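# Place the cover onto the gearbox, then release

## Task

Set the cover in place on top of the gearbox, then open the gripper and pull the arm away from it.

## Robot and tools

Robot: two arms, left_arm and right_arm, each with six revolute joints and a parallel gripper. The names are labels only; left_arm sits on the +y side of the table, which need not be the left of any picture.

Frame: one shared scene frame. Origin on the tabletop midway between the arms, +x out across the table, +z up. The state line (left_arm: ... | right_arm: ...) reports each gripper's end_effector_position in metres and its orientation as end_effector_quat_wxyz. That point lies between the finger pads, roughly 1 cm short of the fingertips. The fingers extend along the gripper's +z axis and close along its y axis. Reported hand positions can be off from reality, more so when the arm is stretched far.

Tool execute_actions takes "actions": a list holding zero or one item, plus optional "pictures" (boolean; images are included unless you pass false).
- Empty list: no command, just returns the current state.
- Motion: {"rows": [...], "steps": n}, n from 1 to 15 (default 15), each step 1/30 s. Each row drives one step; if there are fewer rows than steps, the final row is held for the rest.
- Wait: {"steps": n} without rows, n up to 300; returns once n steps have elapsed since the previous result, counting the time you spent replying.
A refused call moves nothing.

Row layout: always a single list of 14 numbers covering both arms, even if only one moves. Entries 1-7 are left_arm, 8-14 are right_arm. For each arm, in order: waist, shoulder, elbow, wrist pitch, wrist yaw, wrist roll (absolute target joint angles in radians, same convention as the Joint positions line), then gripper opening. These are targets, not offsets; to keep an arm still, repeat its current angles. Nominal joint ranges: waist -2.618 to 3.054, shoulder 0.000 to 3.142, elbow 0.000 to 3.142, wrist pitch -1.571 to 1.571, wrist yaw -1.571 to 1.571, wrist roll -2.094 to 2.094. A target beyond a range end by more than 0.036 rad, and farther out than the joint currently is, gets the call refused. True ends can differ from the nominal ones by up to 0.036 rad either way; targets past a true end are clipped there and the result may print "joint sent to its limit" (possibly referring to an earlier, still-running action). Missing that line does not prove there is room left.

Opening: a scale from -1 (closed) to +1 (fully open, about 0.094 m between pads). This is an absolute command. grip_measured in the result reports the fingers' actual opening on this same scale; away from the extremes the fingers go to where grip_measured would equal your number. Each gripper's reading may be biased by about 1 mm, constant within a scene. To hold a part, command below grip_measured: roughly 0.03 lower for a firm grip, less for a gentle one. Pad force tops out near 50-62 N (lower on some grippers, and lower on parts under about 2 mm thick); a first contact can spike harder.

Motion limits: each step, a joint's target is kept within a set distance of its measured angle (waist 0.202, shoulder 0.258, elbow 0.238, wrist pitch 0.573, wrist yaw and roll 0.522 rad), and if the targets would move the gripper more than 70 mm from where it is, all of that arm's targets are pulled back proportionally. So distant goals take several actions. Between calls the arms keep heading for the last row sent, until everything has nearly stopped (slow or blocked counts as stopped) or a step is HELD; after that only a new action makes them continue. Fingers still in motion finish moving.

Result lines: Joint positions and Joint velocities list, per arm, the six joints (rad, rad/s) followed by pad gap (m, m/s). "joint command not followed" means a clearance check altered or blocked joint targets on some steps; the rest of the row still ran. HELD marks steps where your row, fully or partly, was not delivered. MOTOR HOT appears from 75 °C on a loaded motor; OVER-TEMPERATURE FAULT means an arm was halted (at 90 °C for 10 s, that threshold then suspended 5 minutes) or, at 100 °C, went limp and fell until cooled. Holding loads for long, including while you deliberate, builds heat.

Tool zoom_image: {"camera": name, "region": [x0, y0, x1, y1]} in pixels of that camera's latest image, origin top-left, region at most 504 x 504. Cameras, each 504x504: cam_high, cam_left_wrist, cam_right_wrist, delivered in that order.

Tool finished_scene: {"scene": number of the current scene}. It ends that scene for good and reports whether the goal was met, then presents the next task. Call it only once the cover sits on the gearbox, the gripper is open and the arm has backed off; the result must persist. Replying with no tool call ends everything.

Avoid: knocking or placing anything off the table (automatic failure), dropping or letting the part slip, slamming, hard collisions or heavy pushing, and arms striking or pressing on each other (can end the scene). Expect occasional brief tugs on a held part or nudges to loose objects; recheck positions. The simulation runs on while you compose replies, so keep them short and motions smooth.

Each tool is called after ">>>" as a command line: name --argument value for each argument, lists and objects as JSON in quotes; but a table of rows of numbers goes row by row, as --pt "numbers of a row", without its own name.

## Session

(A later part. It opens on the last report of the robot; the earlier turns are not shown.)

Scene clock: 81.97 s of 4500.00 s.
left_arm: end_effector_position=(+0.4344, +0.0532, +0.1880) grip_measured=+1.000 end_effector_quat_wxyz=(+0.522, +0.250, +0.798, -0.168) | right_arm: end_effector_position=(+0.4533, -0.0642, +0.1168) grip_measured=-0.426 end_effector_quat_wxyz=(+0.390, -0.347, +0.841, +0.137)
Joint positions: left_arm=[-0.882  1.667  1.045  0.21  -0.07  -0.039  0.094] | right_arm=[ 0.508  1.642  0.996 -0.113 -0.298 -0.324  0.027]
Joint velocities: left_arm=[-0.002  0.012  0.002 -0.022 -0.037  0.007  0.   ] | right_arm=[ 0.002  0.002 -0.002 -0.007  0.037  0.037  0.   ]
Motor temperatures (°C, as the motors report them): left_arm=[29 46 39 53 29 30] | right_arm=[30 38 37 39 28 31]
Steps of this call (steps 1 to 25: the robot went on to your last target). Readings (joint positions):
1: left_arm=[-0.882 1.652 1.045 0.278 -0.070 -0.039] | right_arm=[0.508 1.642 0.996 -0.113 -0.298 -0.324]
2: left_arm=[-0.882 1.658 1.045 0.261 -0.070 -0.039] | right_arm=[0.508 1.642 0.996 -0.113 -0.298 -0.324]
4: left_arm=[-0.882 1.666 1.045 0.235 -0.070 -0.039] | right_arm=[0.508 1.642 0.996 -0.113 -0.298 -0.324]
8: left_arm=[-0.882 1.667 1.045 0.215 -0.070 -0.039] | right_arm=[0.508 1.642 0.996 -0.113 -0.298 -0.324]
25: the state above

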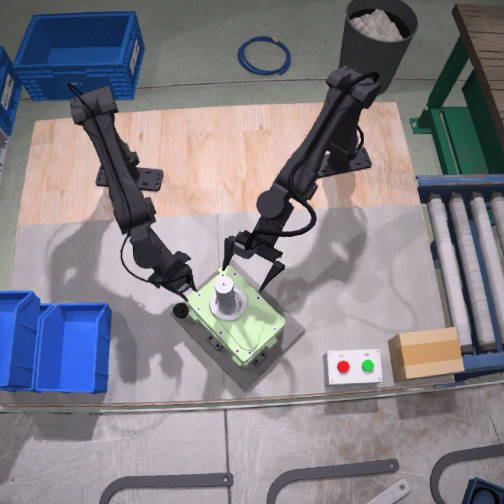

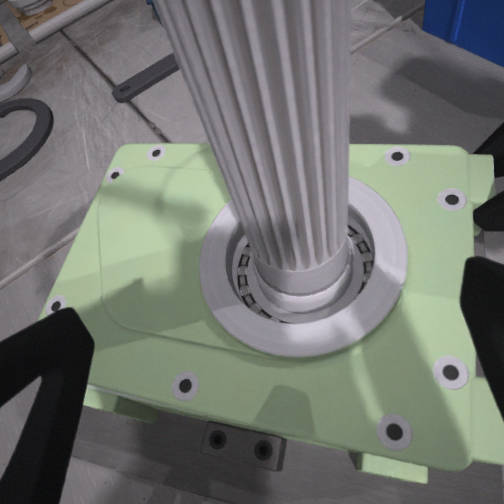

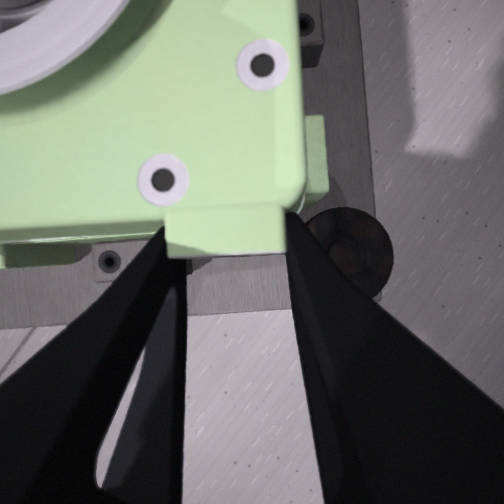

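>>> execute_actions --actions '[{"rows":[[-0.882,1.66,1.03,0.26,-0.07,-0.038,-1,0.508,1.635,0.998,-0.1,-0.3,-0.32,-0.2],[-0.882,1.66,1.03,0.26,-0.07,-0.038,-1,0.508,1.635,0.998,-0.1,-0.3,-0.32,-0.2],[-0.882,1.66,1.03,0.26,-0.07,-0.038,-1,0.508,1.635,0.998,-0.1,-0.3,-0.32,-0.2],[-0.882,1.67,1.01,0.29,-0.07,-0.038,-1,0.508,1.635,0.998,-0.1,-0.3,-0.32,-0.2],[-0.882,1.68,1.0,0.31,-0.07,-0.038,-1,0.508,1.635,0.998,-0.1,-0.3,-0.32,-0.2],[-0.882,1.69,0.99,0.33,-0.07,-0.038,-1,0.508,1.635,0.998,-0.1,-0.3,-0.32,-0.2],[-0.882,1.7,0.98,0.35,-0.07,-0.038,-1,0.508,1.635,0.998,-0.1,-0.3,-0.32,-0.2],[-0.882,1.71,0.97,0.37,-0.07,-0.038,-1,0.508,1.635,0.998,-0.1,-0.3,-0.32,-0.2],[-0.882,1.72,0.96,0.39,-0.07,-0.038,-1,0.508,1.635,0.998,-0.1,-0.3,-0.32,-0.2],[-0.882,1.73,0.95,0.41,-0.07,-0.038,-1,0.508,1.635,0.998,-0.1,-0.3,-0.32,-0.2],[-0.882,1.74,0.94,0.43,-0.07,-0.038,-1,0.508,1.635,0.998,-0.1,-0.3,-0.32,-0.2],[-0.882,1.745,0.935,0.435,-0.07,-0.038,-1,0.508,1.635,0.998,-0.1,-0.3,-0.32,-0.2]],"steps":15}]'

>>> execute_actions --actions '[{"steps":15}]'

Scene clock: 84.77 s of 4500.00 s.
left_arm: end_effector_position=(+0.4333, +0.0541, +0.1383) grip_measured=-0.991 end_effector_quat_wxyz=(+0.513, +0.252, +0.804, -0.165) | right_arm: end_effector_position=(+0.4535, -0.0642, +0.1170) grip_measured=-0.202 end_effector_quat_wxyz=(+0.391, -0.347, +0.841, +0.137)
Joint positions: left_arm=[-0.882  1.752  0.945  0.373 -0.07  -0.039  0.   ] | right_arm=[ 0.508  1.642  0.996 -0.111 -0.297 -0.324  0.037]
Joint velocities: left_arm=[ 0.012  0.159 -0.12   0.051 -0.007  0.007  0.001] | right_arm=[ 0.012 -0.007  0.002  0.037 -0.051 -0.007 -0.001]
Motor temperatures (°C, as the motors report them): left_arm=[29 46 39 53 29 30] | right_arm=[30 38 37 38 28 31]
Steps of this call (steps 1 to 15: the robot went on to your last target; steps 16 to 69: nothing new was sent; steps 70 to 84: all 15 steps of this action). Readings (joint positions):
70: left_arm=[-0.882 1.667 1.045 0.212 -0.070 -0.039] | right_arm=[0.508 1.642 0.996 -0.114 -0.297 -0.324]
71: left_arm=[-0.882 1.667 1.045 0.216 -0.070 -0.039] | right_arm=[0.508 1.642 0.996 -0.113 -0.297 -0.324]
73: left_arm=[-0.882 1.667 1.042 0.230 -0.070 -0.039] | right_arm=[0.508 1.642 0.996 -0.111 -0.297 -0.324]
77: left_arm=[-0.882 1.679 1.007 0.295 -0.070 -0.039] | right_arm=[0.508 1.642 0.996 -0.111 -0.297 -0.324]
84: the state above

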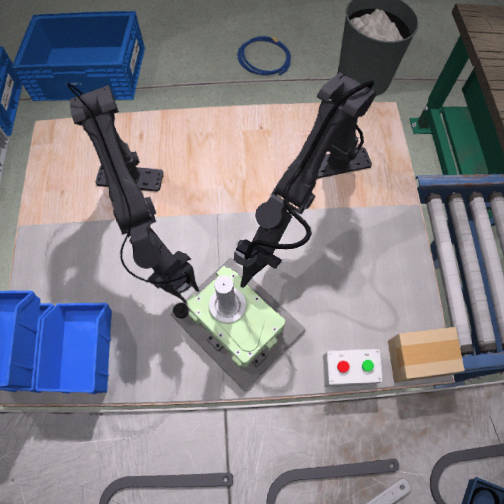

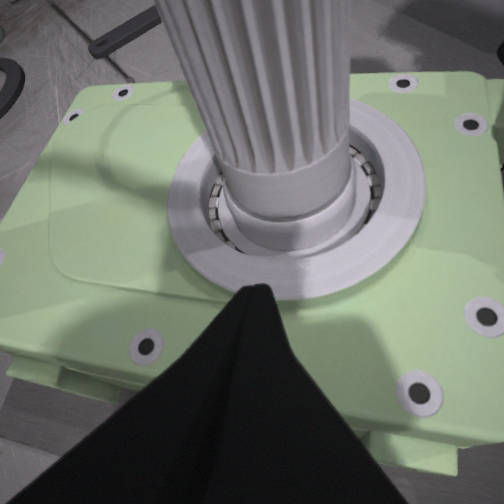

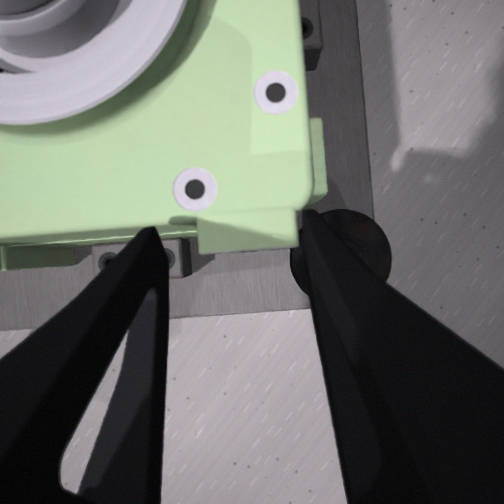

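Scene clock: 85.27 s of 4500.00 s.
left_arm: end_effector_position=(+0.4355, +0.0523, +0.1420) grip_measured=-0.991 end_effector_quat_wxyz=(+0.523, +0.250, +0.797, -0.169) | right_arm: end_effector_position=(+0.4535, -0.0642, +0.1170) grip_measured=-0.202 end_effector_quat_wxyz=(+0.391, -0.347, +0.841, +0.137)
Joint positions: left_arm=[-0.882  1.758  0.94   0.41  -0.07  -0.039  0.   ] | right_arm=[ 0.508  1.642  0.996 -0.111 -0.297 -0.324  0.037]
Joint velocities: left_arm=[-0.007  0.007  0.012 -0.051  0.051 -0.022  0.001] | right_arm=[-0.002  0.002 -0.002  0.007  0.037  0.037 -0.   ]
Motor temperatures (°C, as the motors report them): left_arm=[29 46 38 53 29 30] | right_arm=[30 38 37 38 28 31]
Steps of this call (steps 1 to 15: the robot went on to your last target). Readings (joint positions):
1: left_arm=[-0.882 1.756 0.941 0.374 -0.070 -0.039] | right_arm=[0.508 1.642 0.996 -0.111 -0.297 -0.324]
2: left_arm=[-0.882 1.758 0.940 0.375 -0.070 -0.039] | right_arm=[0.508 1.642 0.996 -0.111 -0.297 -0.324]
4: left_arm=[-0.882 1.758 0.940 0.384 -0.070 -0.039] | right_arm=[0.508 1.642 0.996 -0.111 -0.297 -0.324]
8: left_arm=[-0.882 1.758 0.940 0.402 -0.070 -0.039] | right_arm=[0.508 1.642 0.996 -0.111 -0.297 -0.324]
15: the state above

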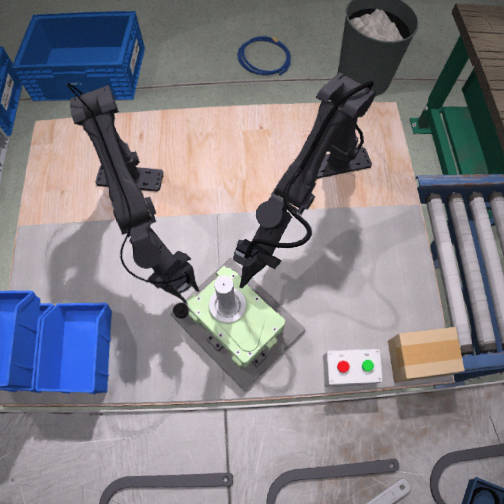

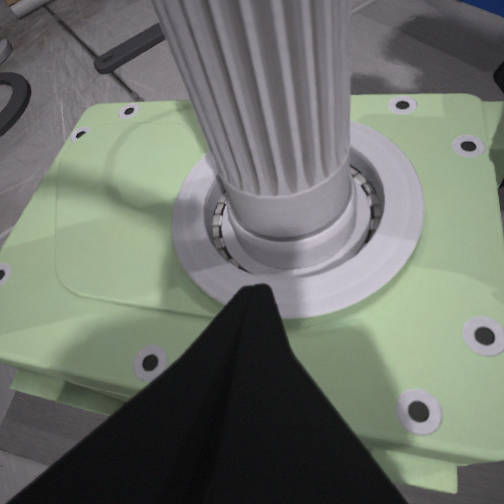

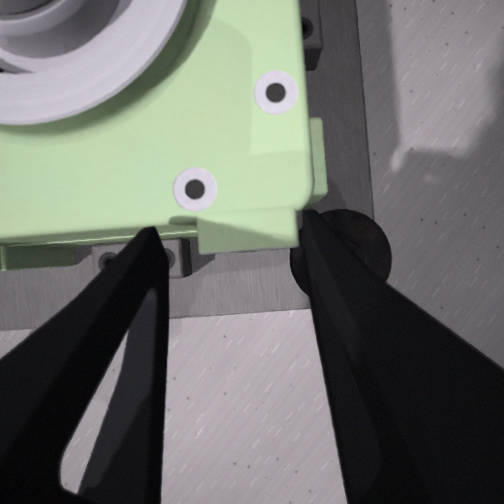

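It self-centred and dropped. Move right to viewing pose, left back.

>>> execute_actions --actions '[{"rows":[[-0.86,1.7,1.0,0.35,-0.05,0,-1,0.5,1.6,0.95,-0.07,-0.3,-0.32,0],[-0.85,1.65,1.1,0.2,0,0.02,-1,0.48,1.56,0.9,0,-0.3,-0.3,0],[-0.83,1.62,1.2,0.05,0,0.02,-1,0.46,1.52,0.84,0.05,-0.32,-0.25,0],[-0.8,1.62,1.3,-0.1,0,0.02,-1,0.43,1.46,0.76,0.15,-0.35,-0.2,0.3],[-0.77,1.65,1.4,-0.25,0,0.02,-1,0.4,1.46,0.65,0.35,-0.38,-0.15,0.6],[-0.74,1.7,1.5,-0.4,0,0.02,-1,0.38,1.48,0.55,0.55,-0.4,-0.1,1],[-0.72,1.75,1.58,-0.5,0,0.02,-1,0.36,1.5,0.48,0.7,-0.4,-0.1,1],[-0.7,1.8,1.65,-0.54,0,0.02,-1,0.36,1.5,0.48,0.7,-0.4,-0.1,1]],"steps":15}]' --pictures false

>>> execute_actions --actions '[{"rows":[[-0.7,1.88,1.78,-0.54,0,0.02,-1,0.355,1.6,0.46,0.95,-0.45,-0.05,1],[-0.7,1.96,1.9,-0.55,0,0.02,-1,0.35,1.7,0.45,1.15,-0.5,0,1],[-0.7,2.04,2.0,-0.55,0,0.02,-1,0.35,1.7,0.45,1.25,-0.5,0,1],[-0.7,2.1,2.1,-0.56,0,0.02,-1,0.345,1.78,0.44,1.35,-0.55,0,1],[-0.71,2.16,2.16,-0.57,0,0.02,-1,0.34,1.85,0.43,1.45,-0.58,0,1],[-0.71,2.22,2.21,-0.57,0,0.02,-1,0.337,1.9,0.42,1.5,-0.6,0,1],[-0.71,2.22,2.21,-0.57,0,0.02,-1,0.337,1.95,0.42,1.5,-0.6,0,1]],"steps":15}]' --pictures false

>>> execute_actions --actions '[{"rows":[[-0.72,2.26,2.21,-0.57,0,0.02,-1,0.337,1.95,0.42,1.5,-0.6,0,1],[-0.73,2.3,2.21,-0.57,0,0.02,-1,0.337,1.95,0.42,1.5,-0.6,0,1],[-0.745,2.33,2.21,-0.57,0,0.02,-1,0.337,1.95,0.42,1.5,-0.6,0,1],[-0.745,2.36,2.21,-0.57,0,0.02,-1,0.337,1.95,0.42,1.5,-0.6,0,1]],"steps":15}]'

Scene clock: 87.43 s of 4500.00 s.
left_arm: end_effector_position=(+0.5103, +0.1113, +0.2680) grip_measured=-0.991 end_effector_quat_wxyz=(+0.473, +0.217, +0.846, -0.112) | right_arm: end_effector_position=(+0.4232, -0.1221, +0.0989) grip_measured=+1.000 end_effector_quat_wxyz=(+0.517, -0.225, +0.807, +0.176)
Joint positions: left_arm=[-0.689  1.786  1.635 -0.404 -0.012  0.01   0.   ] | right_arm=[ 0.359  1.51   0.472  0.587 -0.38  -0.121  0.094]
Joint velocities: left_arm=[-0.042  0.012 -0.012 -0.52   0.007  0.022 -0.001] | right_arm=[-0.007  0.002  0.007  0.74  -0.11   0.139  0.   ]
Motor temperatures (°C, as the motors report them): left_arm=[29 46 38 52 29 30] | right_arm=[30 38 37 38 28 31]
Steps of this call (steps 1 to 15: the robot went on to your last target; steps 16 to 50: nothing new was sent; steps 51 to 65: all 15 steps of this action). Readings (joint positions):
51: left_arm=[-0.881 1.755 0.944 0.401 -0.068 -0.034] | right_arm=[0.508 1.640 0.991 -0.105 -0.297 -0.324]
52: left_arm=[-0.877 1.747 0.964 0.354 -0.057 -0.025] | right_arm=[0.506 1.631 0.973 -0.084 -0.297 -0.321]
54: left_arm=[-0.862 1.730 1.046 0.224 -0.040 -0.014] | right_arm=[0.486 1.576 0.888 -0.014 -0.309 -0.292]
58: left_arm=[-0.763 1.733 1.353 -0.156 -0.011 0.003] | right_arm=[0.382 1.485 0.592 0.351 -0.355 -0.189]
65: the state above

Scene clock: 87.93 s of 4500.00 s.
left_arm: end_effector_position=(+0.5887, +0.0580, +0.2061) grip_measured=-0.991 end_effector_quat_wxyz=(+0.425, +0.232, +0.868, -0.105) | right_arm: end_effector_position=(+0.4352, -0.0939, +0.0955) grip_measured=+1.000 end_effector_quat_wxyz=(+0.620, -0.253, +0.695, +0.263)
Joint positions: left_arm=[-0.702  2.261  2.168 -0.571 -0.008  0.014  0.   ] | right_arm=[ 0.345  1.963  0.428  1.423 -0.579 -0.009  0.094]
Joint velocities: left_arm=[-0.022 -0.046  0.002 -0.022  0.022  0.022 -0.   ] | right_arm=[-0.002  0.002  0.007  0.418 -0.125  0.037  0.   ]
Motor temperatures (°C, as the motors report them): left_arm=[29 46 39 52 29 30] | right_arm=[30 38 37 38 28 31]
Steps of this call (steps 1 to 15: all 15 steps of this action). Readings (joint positions):
1: left_arm=[-0.691 1.799 1.658 -0.445 -0.011 0.011] | right_arm=[0.359 1.521 0.470 0.642 -0.390 -0.110]
2: left_arm=[-0.691 1.837 1.719 -0.491 -0.010 0.012] | right_arm=[0.359 1.558 0.470 0.737 -0.409 -0.091]
4: left_arm=[-0.692 1.958 1.886 -0.515 -0.009 0.013] | right_arm=[0.358 1.661 0.469 0.943 -0.447 -0.060]
8: left_arm=[-0.696 2.190 2.155 -0.510 -0.009 0.013] | right_arm=[0.347 1.895 0.457 1.267 -0.528 -0.028]
15: the state above

Scene clock: 88.43 s of 4500.00 s.
left_arm: end_effector_position=(+0.5845, +0.0318, +0.1355) grip_measured=-0.991 end_effector_quat_wxyz=(+0.375, +0.256, +0.885, -0.099) | right_arm: end_effector_position=(+0.4346, -0.0920, +0.1080) grip_measured=+1.000 end_effector_quat_wxyz=(+0.638, -0.260, +0.675, +0.265)
Joint positions: left_arm=[-0.741  2.392  2.194 -0.577 -0.008  0.016  0.   ] | right_arm=[ 0.345  1.963  0.428  1.48  -0.593 -0.005  0.094]
Joint velocities: left_arm=[ 0.007 -0.042 -0.002 -0.022 -0.007  0.022 -0.001] | right_arm=[ 0.017 -0.022 -0.012  0.007 -0.081  0.022  0.   ]
Motor temperatures (°C, as the motors report them): left_arm=[29 46 39 52 29 30] | right_arm=[30 38 37 38 28 31]
Steps of this call (steps 1 to 15: all 15 steps of this action). Readings (joint positions):
1: left_arm=[-0.702 2.260 2.169 -0.571 -0.008 0.014] | right_arm=[0.345 1.963 0.428 1.436 -0.582 -0.008]
2: left_arm=[-0.704 2.264 2.175 -0.571 -0.008 0.014] | right_arm=[0.345 1.963 0.428 1.446 -0.584 -0.007]
4: left_arm=[-0.712 2.283 2.190 -0.566 -0.008 0.014] | right_arm=[0.345 1.963 0.428 1.460 -0.587 -0.007]
8: left_arm=[-0.737 2.346 2.194 -0.559 -0.006 0.014] | right_arm=[0.345 1.963 0.428 1.473 -0.591 -0.005]
15: the state above

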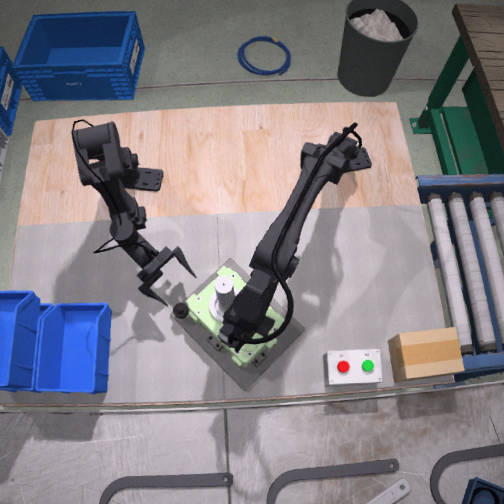

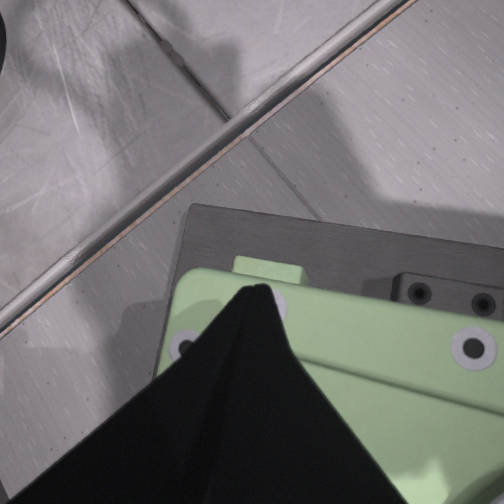

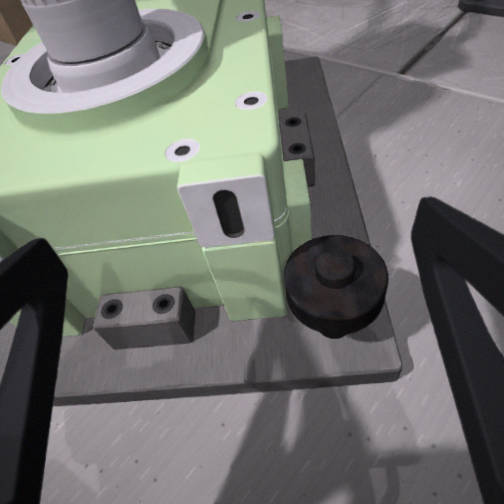

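Almost seated. Press.

>>> execute_actions --actions '[{"rows":[[-0.745,2.375,2.205,-0.585,0,0.02,-1,0.337,1.95,0.42,1.5,-0.6,0,1],[-0.745,2.39,2.2,-0.6,0,0.02,-1,0.337,1.95,0.42,1.5,-0.6,0,1],[-0.745,2.405,2.19,-0.62,0,0.02,-1,0.337,1.95,0.42,1.5,-0.6,0,1],[-0.745,2.42,2.185,-0.64,0,0.02,-1,0.337,1.95,0.42,1.5,-0.6,0,1],[-0.745,2.435,2.18,-0.655,0,0.02,-1,0.337,1.95,0.42,1.5,-0.6,0,1],[-0.745,2.45,2.17,-0.67,0,0.02,-1,0.337,1.95,0.42,1.5,-0.6,0,1],[-0.745,2.465,2.165,-0.69,0,0.02,-1,0.337,1.95,0.42,1.5,-0.6,0,1],[-0.745,2.48,2.16,-0.7,0,0.02,-1,0.337,1.95,0.42,1.5,-0.6,0,1]],"steps":15}]'

>>> zoom_image --camera "cam_right_wrist" --region '[0,100,330,330]'

Scene clock: 89.77 s of 4500.00 s.
left_arm: end_effector_position=(+0.5849, +0.0313, +0.1163) grip_measured=-0.991 end_effector_quat_wxyz=(+0.362, +0.259, +0.890, -0.096) | right_arm: end_effector_position=(+0.4346, -0.0919, +0.1082) grip_measured=+1.000 end_effector_quat_wxyz=(+0.639, -0.260, +0.674, +0.265)
Joint positions: left_arm=[-0.741  2.423  2.194 -0.575 -0.006  0.018  0.   ] | right_arm=[ 0.345  1.963  0.428  1.481 -0.593 -0.005  0.094]
Joint velocities: left_arm=[-0.002 -0.007 -0.017 -0.037 -0.007 -0.051 -0.001] | right_arm=[-0.022  0.002 -0.007 -0.022 -0.022  0.007  0.   ]
Motor temperatures (°C, as the motors report them): left_arm=[29 47 39 52 29 30] | right_arm=[30 38 37 38 28 31]
Steps of this call (steps 1 to 15: the robot went on to your last target; steps 16 to 25: nothing new was sent; steps 26 to 40: all 15 steps of this action). Readings (joint positions):
26: left_arm=[-0.741 2.388 2.194 -0.577 -0.008 0.016] | right_arm=[0.345 1.963 0.428 1.481 -0.593 -0.005]
27: left_arm=[-0.741 2.388 2.194 -0.578 -0.008 0.016] | right_arm=[0.345 1.963 0.428 1.481 -0.593 -0.005]
29: left_arm=[-0.741 2.391 2.194 -0.585 -0.008 0.016] | right_arm=[0.345 1.963 0.428 1.481 -0.593 -0.005]
33: left_arm=[-0.741 2.422 2.194 -0.581 -0.006 0.018] | right_arm=[0.345 1.963 0.428 1.481 -0.593 -0.005]
40: the state above

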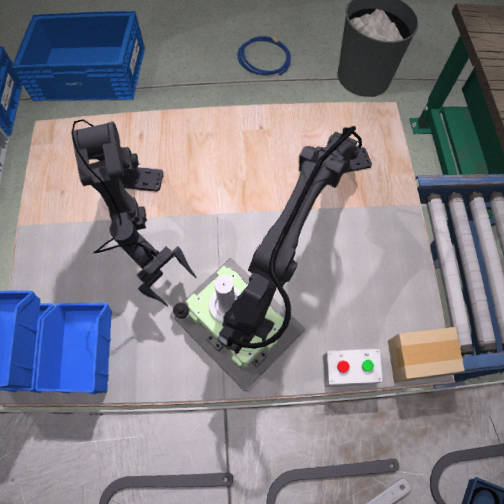

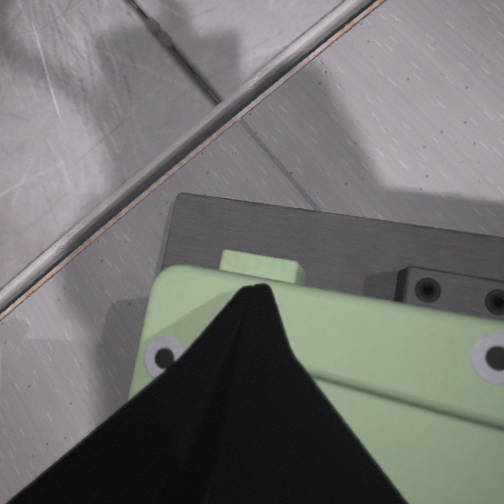

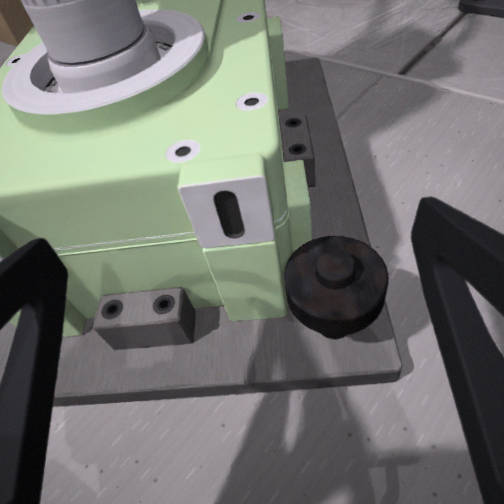

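Region (0, 100, 330, 330) of cam_right_wrist's 504x504 image, scaled by 1.527, with more detail than that image has; it fills the top 351 rows of this view, and the rest is white.

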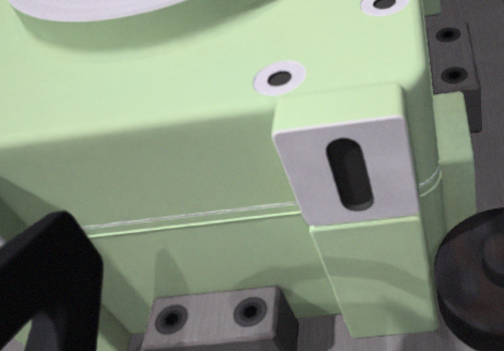

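>>> execute_actions --actions '[{"rows":[[-0.735,2.4,2.2,-0.6,0,0.02,-1,0.337,1.95,0.42,1.5,-0.6,0,1],[-0.73,2.34,2.2,-0.55,0,0.02,-1,0.337,1.95,0.42,1.5,-0.6,0,1],[-0.73,2.28,2.2,-0.55,0,0.02,-1,0.337,1.95,0.42,1.5,-0.6,0,1],[-0.73,2.2,2.2,-0.55,0,0.02,-1,0.337,1.95,0.42,1.5,-0.6,0,1],[-0.72,2.13,2.12,-0.55,0,0.02,-1,0.337,1.95,0.42,1.5,-0.6,0,1],[-0.72,2.06,2.02,-0.55,0,0.02,-1,0.337,1.95,0.42,1.5,-0.6,0,1],[-0.72,1.99,1.92,-0.55,0,0.02,-1,0.337,1.95,0.42,1.5,-0.6,0,1],[-0.72,1.92,1.8,-0.54,0,0.02,-1,0.337,1.95,0.42,1.5,-0.6,0,1],[-0.72,1.86,1.7,-0.54,0,0.02,-1,0.337,1.95,0.42,1.5,-0.6,0,1],[-0.72,1.8,1.6,-0.54,0,0.02,-1,0.337,1.95,0.42,1.5,-0.6,0,1]],"steps":15}]' --pictures false

>>> execute_actions --actions '[{"rows":[[-0.76,1.8,1.56,-0.54,0,0.02,-1,0.337,1.95,0.42,1.5,-0.6,0,1],[-0.79,1.8,1.56,-0.54,0,0.02,-1,0.337,1.95,0.42,1.5,-0.6,0,1],[-0.82,1.81,1.55,-0.54,0,0.02,-1,0.337,1.95,0.42,1.5,-0.6,0,1],[-0.85,1.82,1.55,-0.54,0,0.02,-1,0.337,1.95,0.42,1.5,-0.6,0,1],[-0.85,1.82,1.55,-0.54,0,0.02,-1,0.337,1.95,0.42,1.5,-0.6,0,1],[-0.85,1.82,1.55,-0.54,0,0.02,-1,0.337,1.95,0.42,1.5,-0.6,0,1],[-0.85,1.84,1.55,-0.54,0,0.02,-1,0.337,1.95,0.42,1.5,-0.6,0,1],[-0.85,1.86,1.55,-0.54,0,0.02,-1,0.337,1.95,0.42,1.5,-0.6,0,1],[-0.85,1.88,1.55,-0.54,0,0.02,-1,0.337,1.95,0.42,1.5,-0.6,0,1],[-0.85,1.9,1.55,-0.54,0,0.02,-1,0.337,1.95,0.42,1.5,-0.6,0,1],[-0.85,1.92,1.55,-0.54,0,0.02,-1,0.337,1.95,0.42,1.5,-0.6,0,1]],"steps":15}]' --pictures false

>>> execute_actions --actions '[{"rows":[[-0.85,1.93,1.545,-0.55,0,0.02,-1,0.337,1.95,0.42,1.5,-0.6,0,1],[-0.85,1.94,1.54,-0.56,0,0.02,-1,0.337,1.95,0.42,1.5,-0.6,0,1],[-0.85,1.955,1.535,-0.58,0,0.02,-1,0.337,1.95,0.42,1.5,-0.6,0,1],[-0.85,1.97,1.53,-0.6,0,0.02,-1,0.337,1.95,0.42,1.5,-0.6,0,1],[-0.85,1.985,1.525,-0.615,0,0.02,-1,0.337,1.95,0.42,1.5,-0.6,0,1],[-0.85,2.0,1.52,-0.63,0,0.02,-1,0.337,1.95,0.42,1.5,-0.6,0,1],[-0.85,2.015,1.515,-0.65,0,0.02,-1,0.337,1.95,0.42,1.5,-0.6,0,1],[-0.85,2.03,1.51,-0.665,0,0.02,-1,0.337,1.95,0.42,1.5,-0.6,0,1],[-0.85,2.05,1.5,-0.68,0,0.02,-1,0.337,1.95,0.42,1.5,-0.6,0,1]],"steps":15}]'

Scene clock: 92.60 s of 4500.00 s.
left_arm: end_effector_position=(+0.4788, +0.1047, +0.2404) grip_measured=-0.991 end_effector_quat_wxyz=(+0.406, +0.247, +0.873, -0.105) | right_arm: end_effector_position=(+0.4346, -0.0919, +0.1082) grip_measured=+1.000 end_effector_quat_wxyz=(+0.638, -0.260, +0.674, +0.265)
Joint positions: left_arm=[-0.727  1.778  1.635 -0.562 -0.006  0.018  0.   ] | right_arm=[ 0.345  1.963  0.428  1.481 -0.593 -0.004  0.094]
Joint velocities: left_arm=[-0.022 -0.379 -0.007  0.242 -0.022  0.022 -0.001] | right_arm=[ 0.017  0.012  0.002 -0.022  0.022 -0.051  0.   ]
Motor temperatures (°C, as the motors report them): left_arm=[29 47 38 50 29 30] | right_arm=[30 38 36 38 28 31]
Steps of this call (steps 1 to 15: the robot went on to your last target; steps 16 to 70: nothing new was sent; steps 71 to 85: all 15 steps of this action). Readings (joint positions):
71: left_arm=[-0.741 2.419 2.194 -0.572 -0.006 0.018] | right_arm=[0.345 1.963 0.428 1.481 -0.593 -0.005]
72: left_arm=[-0.741 2.414 2.194 -0.572 -0.006 0.018] | right_arm=[0.345 1.963 0.428 1.481 -0.593 -0.004]
74: left_arm=[-0.741 2.395 2.194 -0.579 -0.006 0.018] | right_arm=[0.345 1.963 0.428 1.481 -0.593 -0.004]
78: left_arm=[-0.737 2.201 1.995 -0.549 -0.006 0.018] | right_arm=[0.345 1.963 0.428 1.481 -0.593 -0.004]
85: the state above

Scene clock: 93.10 s of 4500.00 s.
left_arm: end_effector_position=(+0.4395, +0.0479, +0.1325) grip_measured=-0.991 end_effector_quat_wxyz=(+0.302, +0.319, +0.892, -0.103) | right_arm: end_effector_position=(+0.4346, -0.0919, +0.1082) grip_measured=+1.000 end_effector_quat_wxyz=(+0.638, -0.260, +0.674, +0.265)
Joint positions: left_arm=[-0.858  1.936  1.557 -0.542  0.003  0.018  0.   ] | right_arm=[ 0.345  1.963  0.428  1.481 -0.593 -0.004  0.094]
Joint velocities: left_arm=[-0.017  0.129 -0.09  -0.037 -0.022 -0.037 -0.001] | right_arm=[-0.012 -0.022  0.007  0.022  0.007 -0.081  0.   ]
Motor temperatures (°C, as the motors report them): left_arm=[29 47 38 50 29 30] | right_arm=[30 38 36 38 28 31]
Steps of this call (steps 1 to 15: all 15 steps of this action). Readings (joint positions):
1: left_arm=[-0.729 1.768 1.630 -0.548 -0.006 0.018] | right_arm=[0.345 1.963 0.428 1.481 -0.593 -0.004]
2: left_arm=[-0.736 1.765 1.620 -0.536 -0.008 0.018] | right_arm=[0.345 1.963 0.428 1.481 -0.593 -0.004]
4: left_arm=[-0.771 1.773 1.596 -0.528 -0.012 0.018] | right_arm=[0.345 1.963 0.428 1.481 -0.593 -0.004]
8: left_arm=[-0.853 1.831 1.565 -0.532 -0.001 0.018] | right_arm=[0.345 1.963 0.428 1.481 -0.593 -0.004]
15: the state above

Scene clock: 93.60 s of 4500.00 s.
left_arm: end_effector_position=(+0.4361, +0.0506, +0.1139) grip_measured=-0.991 end_effector_quat_wxyz=(+0.280, +0.322, +0.900, -0.096) | right_arm: end_effector_position=(+0.4345, -0.0919, +0.1082) grip_measured=+1.000 end_effector_quat_wxyz=(+0.638, -0.260, +0.674, +0.265)
Joint positions: left_arm=[-0.858  1.965  1.551 -0.558  0.003  0.018  0.   ] | right_arm=[ 0.345  1.963  0.428  1.481 -0.593 -0.004  0.094]
Joint velocities: left_arm=[-0.017 -0.007 -0.007 -0.081 -0.051 -0.022 -0.001] | right_arm=[ 0.007 -0.002 -0.002 -0.007 -0.007 -0.007  0.   ]
Motor temperatures (°C, as the motors report them): left_arm=[29 47 38 50 29 30] | right_arm=[30 38 36 39 28 31]
Steps of this call (steps 1 to 15: all 15 steps of this action). Readings (joint positions):
1: left_arm=[-0.858 1.939 1.554 -0.545 0.003 0.018] | right_arm=[0.345 1.963 0.428 1.481 -0.593 -0.004]
2: left_arm=[-0.858 1.942 1.553 -0.547 0.003 0.018] | right_arm=[0.345 1.963 0.428 1.481 -0.593 -0.004]
4: left_arm=[-0.858 1.947 1.551 -0.554 0.003 0.018] | right_arm=[0.345 1.963 0.428 1.481 -0.593 -0.004]
8: left_arm=[-0.858 1.963 1.551 -0.557 0.003 0.018] | right_arm=[0.345 1.963 0.428 1.481 -0.593 -0.004]
15: the state above

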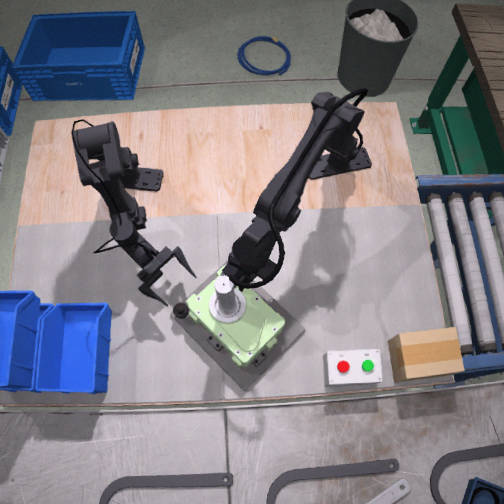

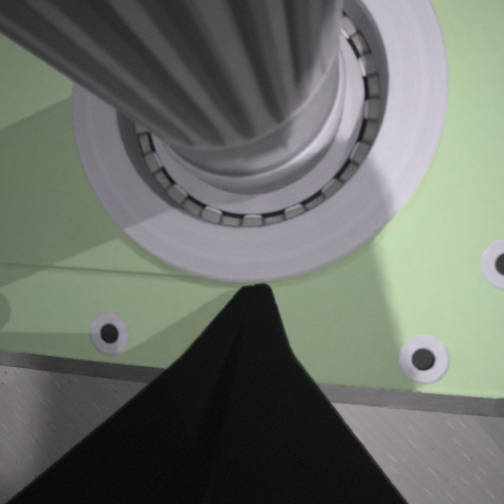

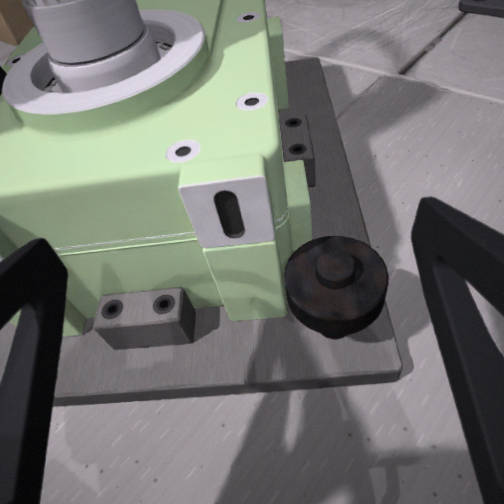

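Seated. Clear.

>>> execute_actions --actions '[{"rows":[[-0.85,1.94,1.53,-0.56,0,0.02,-1,0.337,1.88,0.43,1.45,-0.55,0,1],[-0.85,1.88,1.5,-0.52,0,0.02,-1,0.33,1.8,0.44,1.35,-0.5,0,1],[-0.84,1.8,1.44,-0.46,0,0.02,-1,0.32,1.72,0.45,1.25,-0.45,0,1],[-0.82,1.72,1.36,-0.36,0,0.02,-1,0.31,1.64,0.47,1.1,-0.4,0,1],[-0.79,1.64,1.27,-0.25,0,0.02,-1,0.3,1.56,0.49,0.95,-0.35,0,1],[-0.75,1.56,1.18,-0.14,0,0.02,-1,0.28,1.48,0.51,0.8,-0.3,0,1],[-0.7,1.48,1.08,-0.03,0,0.02,-1,0.26,1.4,0.53,0.7,-0.2,0,1],[-0.62,1.4,0.98,0.08,0,0.02,-1,0.24,1.32,0.55,0.6,-0.15,0,1],[-0.54,1.32,0.88,0.2,0,0.02,-1,0.22,1.24,0.57,0.5,-0.1,0,1],[-0.46,1.24,0.78,0.3,0,0.02,-1,0.2,1.17,0.59,0.4,0,0,1],[-0.38,1.17,0.68,0.4,0,0.02,-1,0.2,1.1,0.6,0.3,0,0,1],[-0.3,1.1,0.6,0.5,0,0.02,1,0.2,1.1,0.6,0.3,0,0,1]],"steps":15}]' --pictures false

>>> execute_actions --actions '[{"steps":15}]'

Scene clock: 95.10 s of 4500.00 s.
left_arm: end_effector_position=(+0.4470, +0.2565, +0.2561) grip_measured=+0.067 end_effector_quat_wxyz=(+0.595, +0.113, +0.792, -0.075) | right_arm: end_effector_position=(+0.4380, -0.2343, +0.2989) grip_measured=+1.000 end_effector_quat_wxyz=(+0.720, -0.039, +0.692, +0.035)
Joint positions: left_arm=[-0.45   1.258  0.844  0.13   0.007  0.018  0.05 ] | right_arm=[ 0.202  1.086  0.594  0.531 -0.081 -0.003  0.094]
Joint velocities: left_arm=[ 1.502 -1.609 -1.697  2.073 -0.022 -0.007  0.421] | right_arm=[-0.012 -0.173  0.051 -0.813  0.476 -0.007  0.   ]
Motor temperatures (°C, as the motors report them): left_arm=[29 46 38 49 29 30] | right_arm=[30 38 36 39 28 31]
Steps of this call (steps 1 to 15: the robot went on to your last target; steps 16 to 30: nothing new was sent; steps 31 to 45: all 15 steps of this action). Readings (joint positions):
31: left_arm=[-0.858 1.958 1.551 -0.553 0.003 0.018] | right_arm=[0.345 1.956 0.428 1.473 -0.588 -0.004]
32: left_arm=[-0.858 1.951 1.543 -0.547 0.003 0.018] | right_arm=[0.345 1.931 0.428 1.443 -0.575 -0.004]
34: left_arm=[-0.855 1.890 1.464 -0.496 0.003 0.018] | right_arm=[0.337 1.819 0.428 1.333 -0.528 -0.004]
38: left_arm=[-0.774 1.631 1.192 -0.314 0.011 0.018] | right_arm=[0.284 1.486 0.484 0.984 -0.369 -0.004]
45: the state above

Scene clock: 95.60 s of 4500.00 s.
left_arm: end_effector_position=(+0.4269, +0.3273, +0.2832) grip_measured=+1.000 end_effector_quat_wxyz=(+0.696, +0.041, +0.716, -0.027) | right_arm: end_effector_position=(+0.4364, -0.2472, +0.2426) grip_measured=+1.000 end_effector_quat_wxyz=(+0.639, -0.013, +0.769, +0.010)
Joint positions: left_arm=[-0.296  1.102  0.607  0.466 -0.009  0.018  0.094] | right_arm=[ 0.202  1.095  0.594  0.316 -0.009 -0.003  0.094]
Joint velocities: left_arm=[-0.007  0.027 -0.002  0.066 -0.037  0.007  0.   ] | right_arm=[ 0.007 -0.012 -0.007 -0.037 -0.037 -0.051  0.   ]
Motor temperatures (°C, as the motors report them): left_arm=[29 46 38 50 29 30] | right_arm=[30 38 36 39 28 31]
Steps of this call (steps 1 to 15: the robot went on to your last target). Readings (joint positions):
1: left_arm=[-0.394 1.201 0.776 0.211 0.006 0.018] | right_arm=[0.202 1.085 0.594 0.502 -0.066 -0.003]
2: left_arm=[-0.344 1.149 0.711 0.277 -0.002 0.018] | right_arm=[0.202 1.086 0.594 0.465 -0.054 -0.003]
4: left_arm=[-0.298 1.099 0.636 0.351 -0.016 0.018] | right_arm=[0.202 1.092 0.594 0.402 -0.036 -0.003]
8: left_arm=[-0.296 1.102 0.607 0.412 -0.011 0.018] | right_arm=[0.202 1.095 0.594 0.341 -0.018 -0.003]
15: the state above

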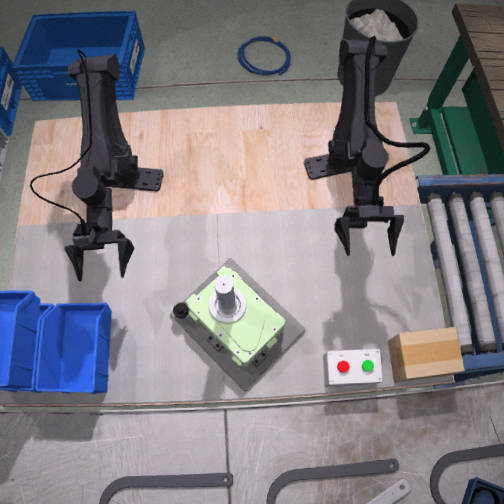

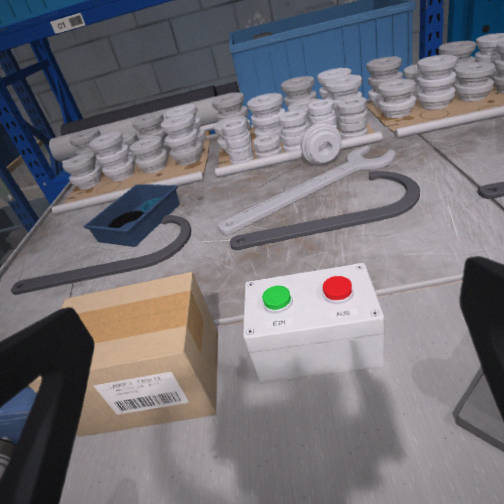

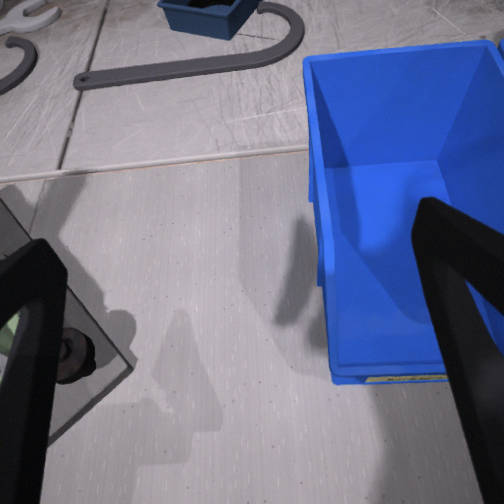

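>>> finished_scene --scene 2

The scene is finished: the task was done.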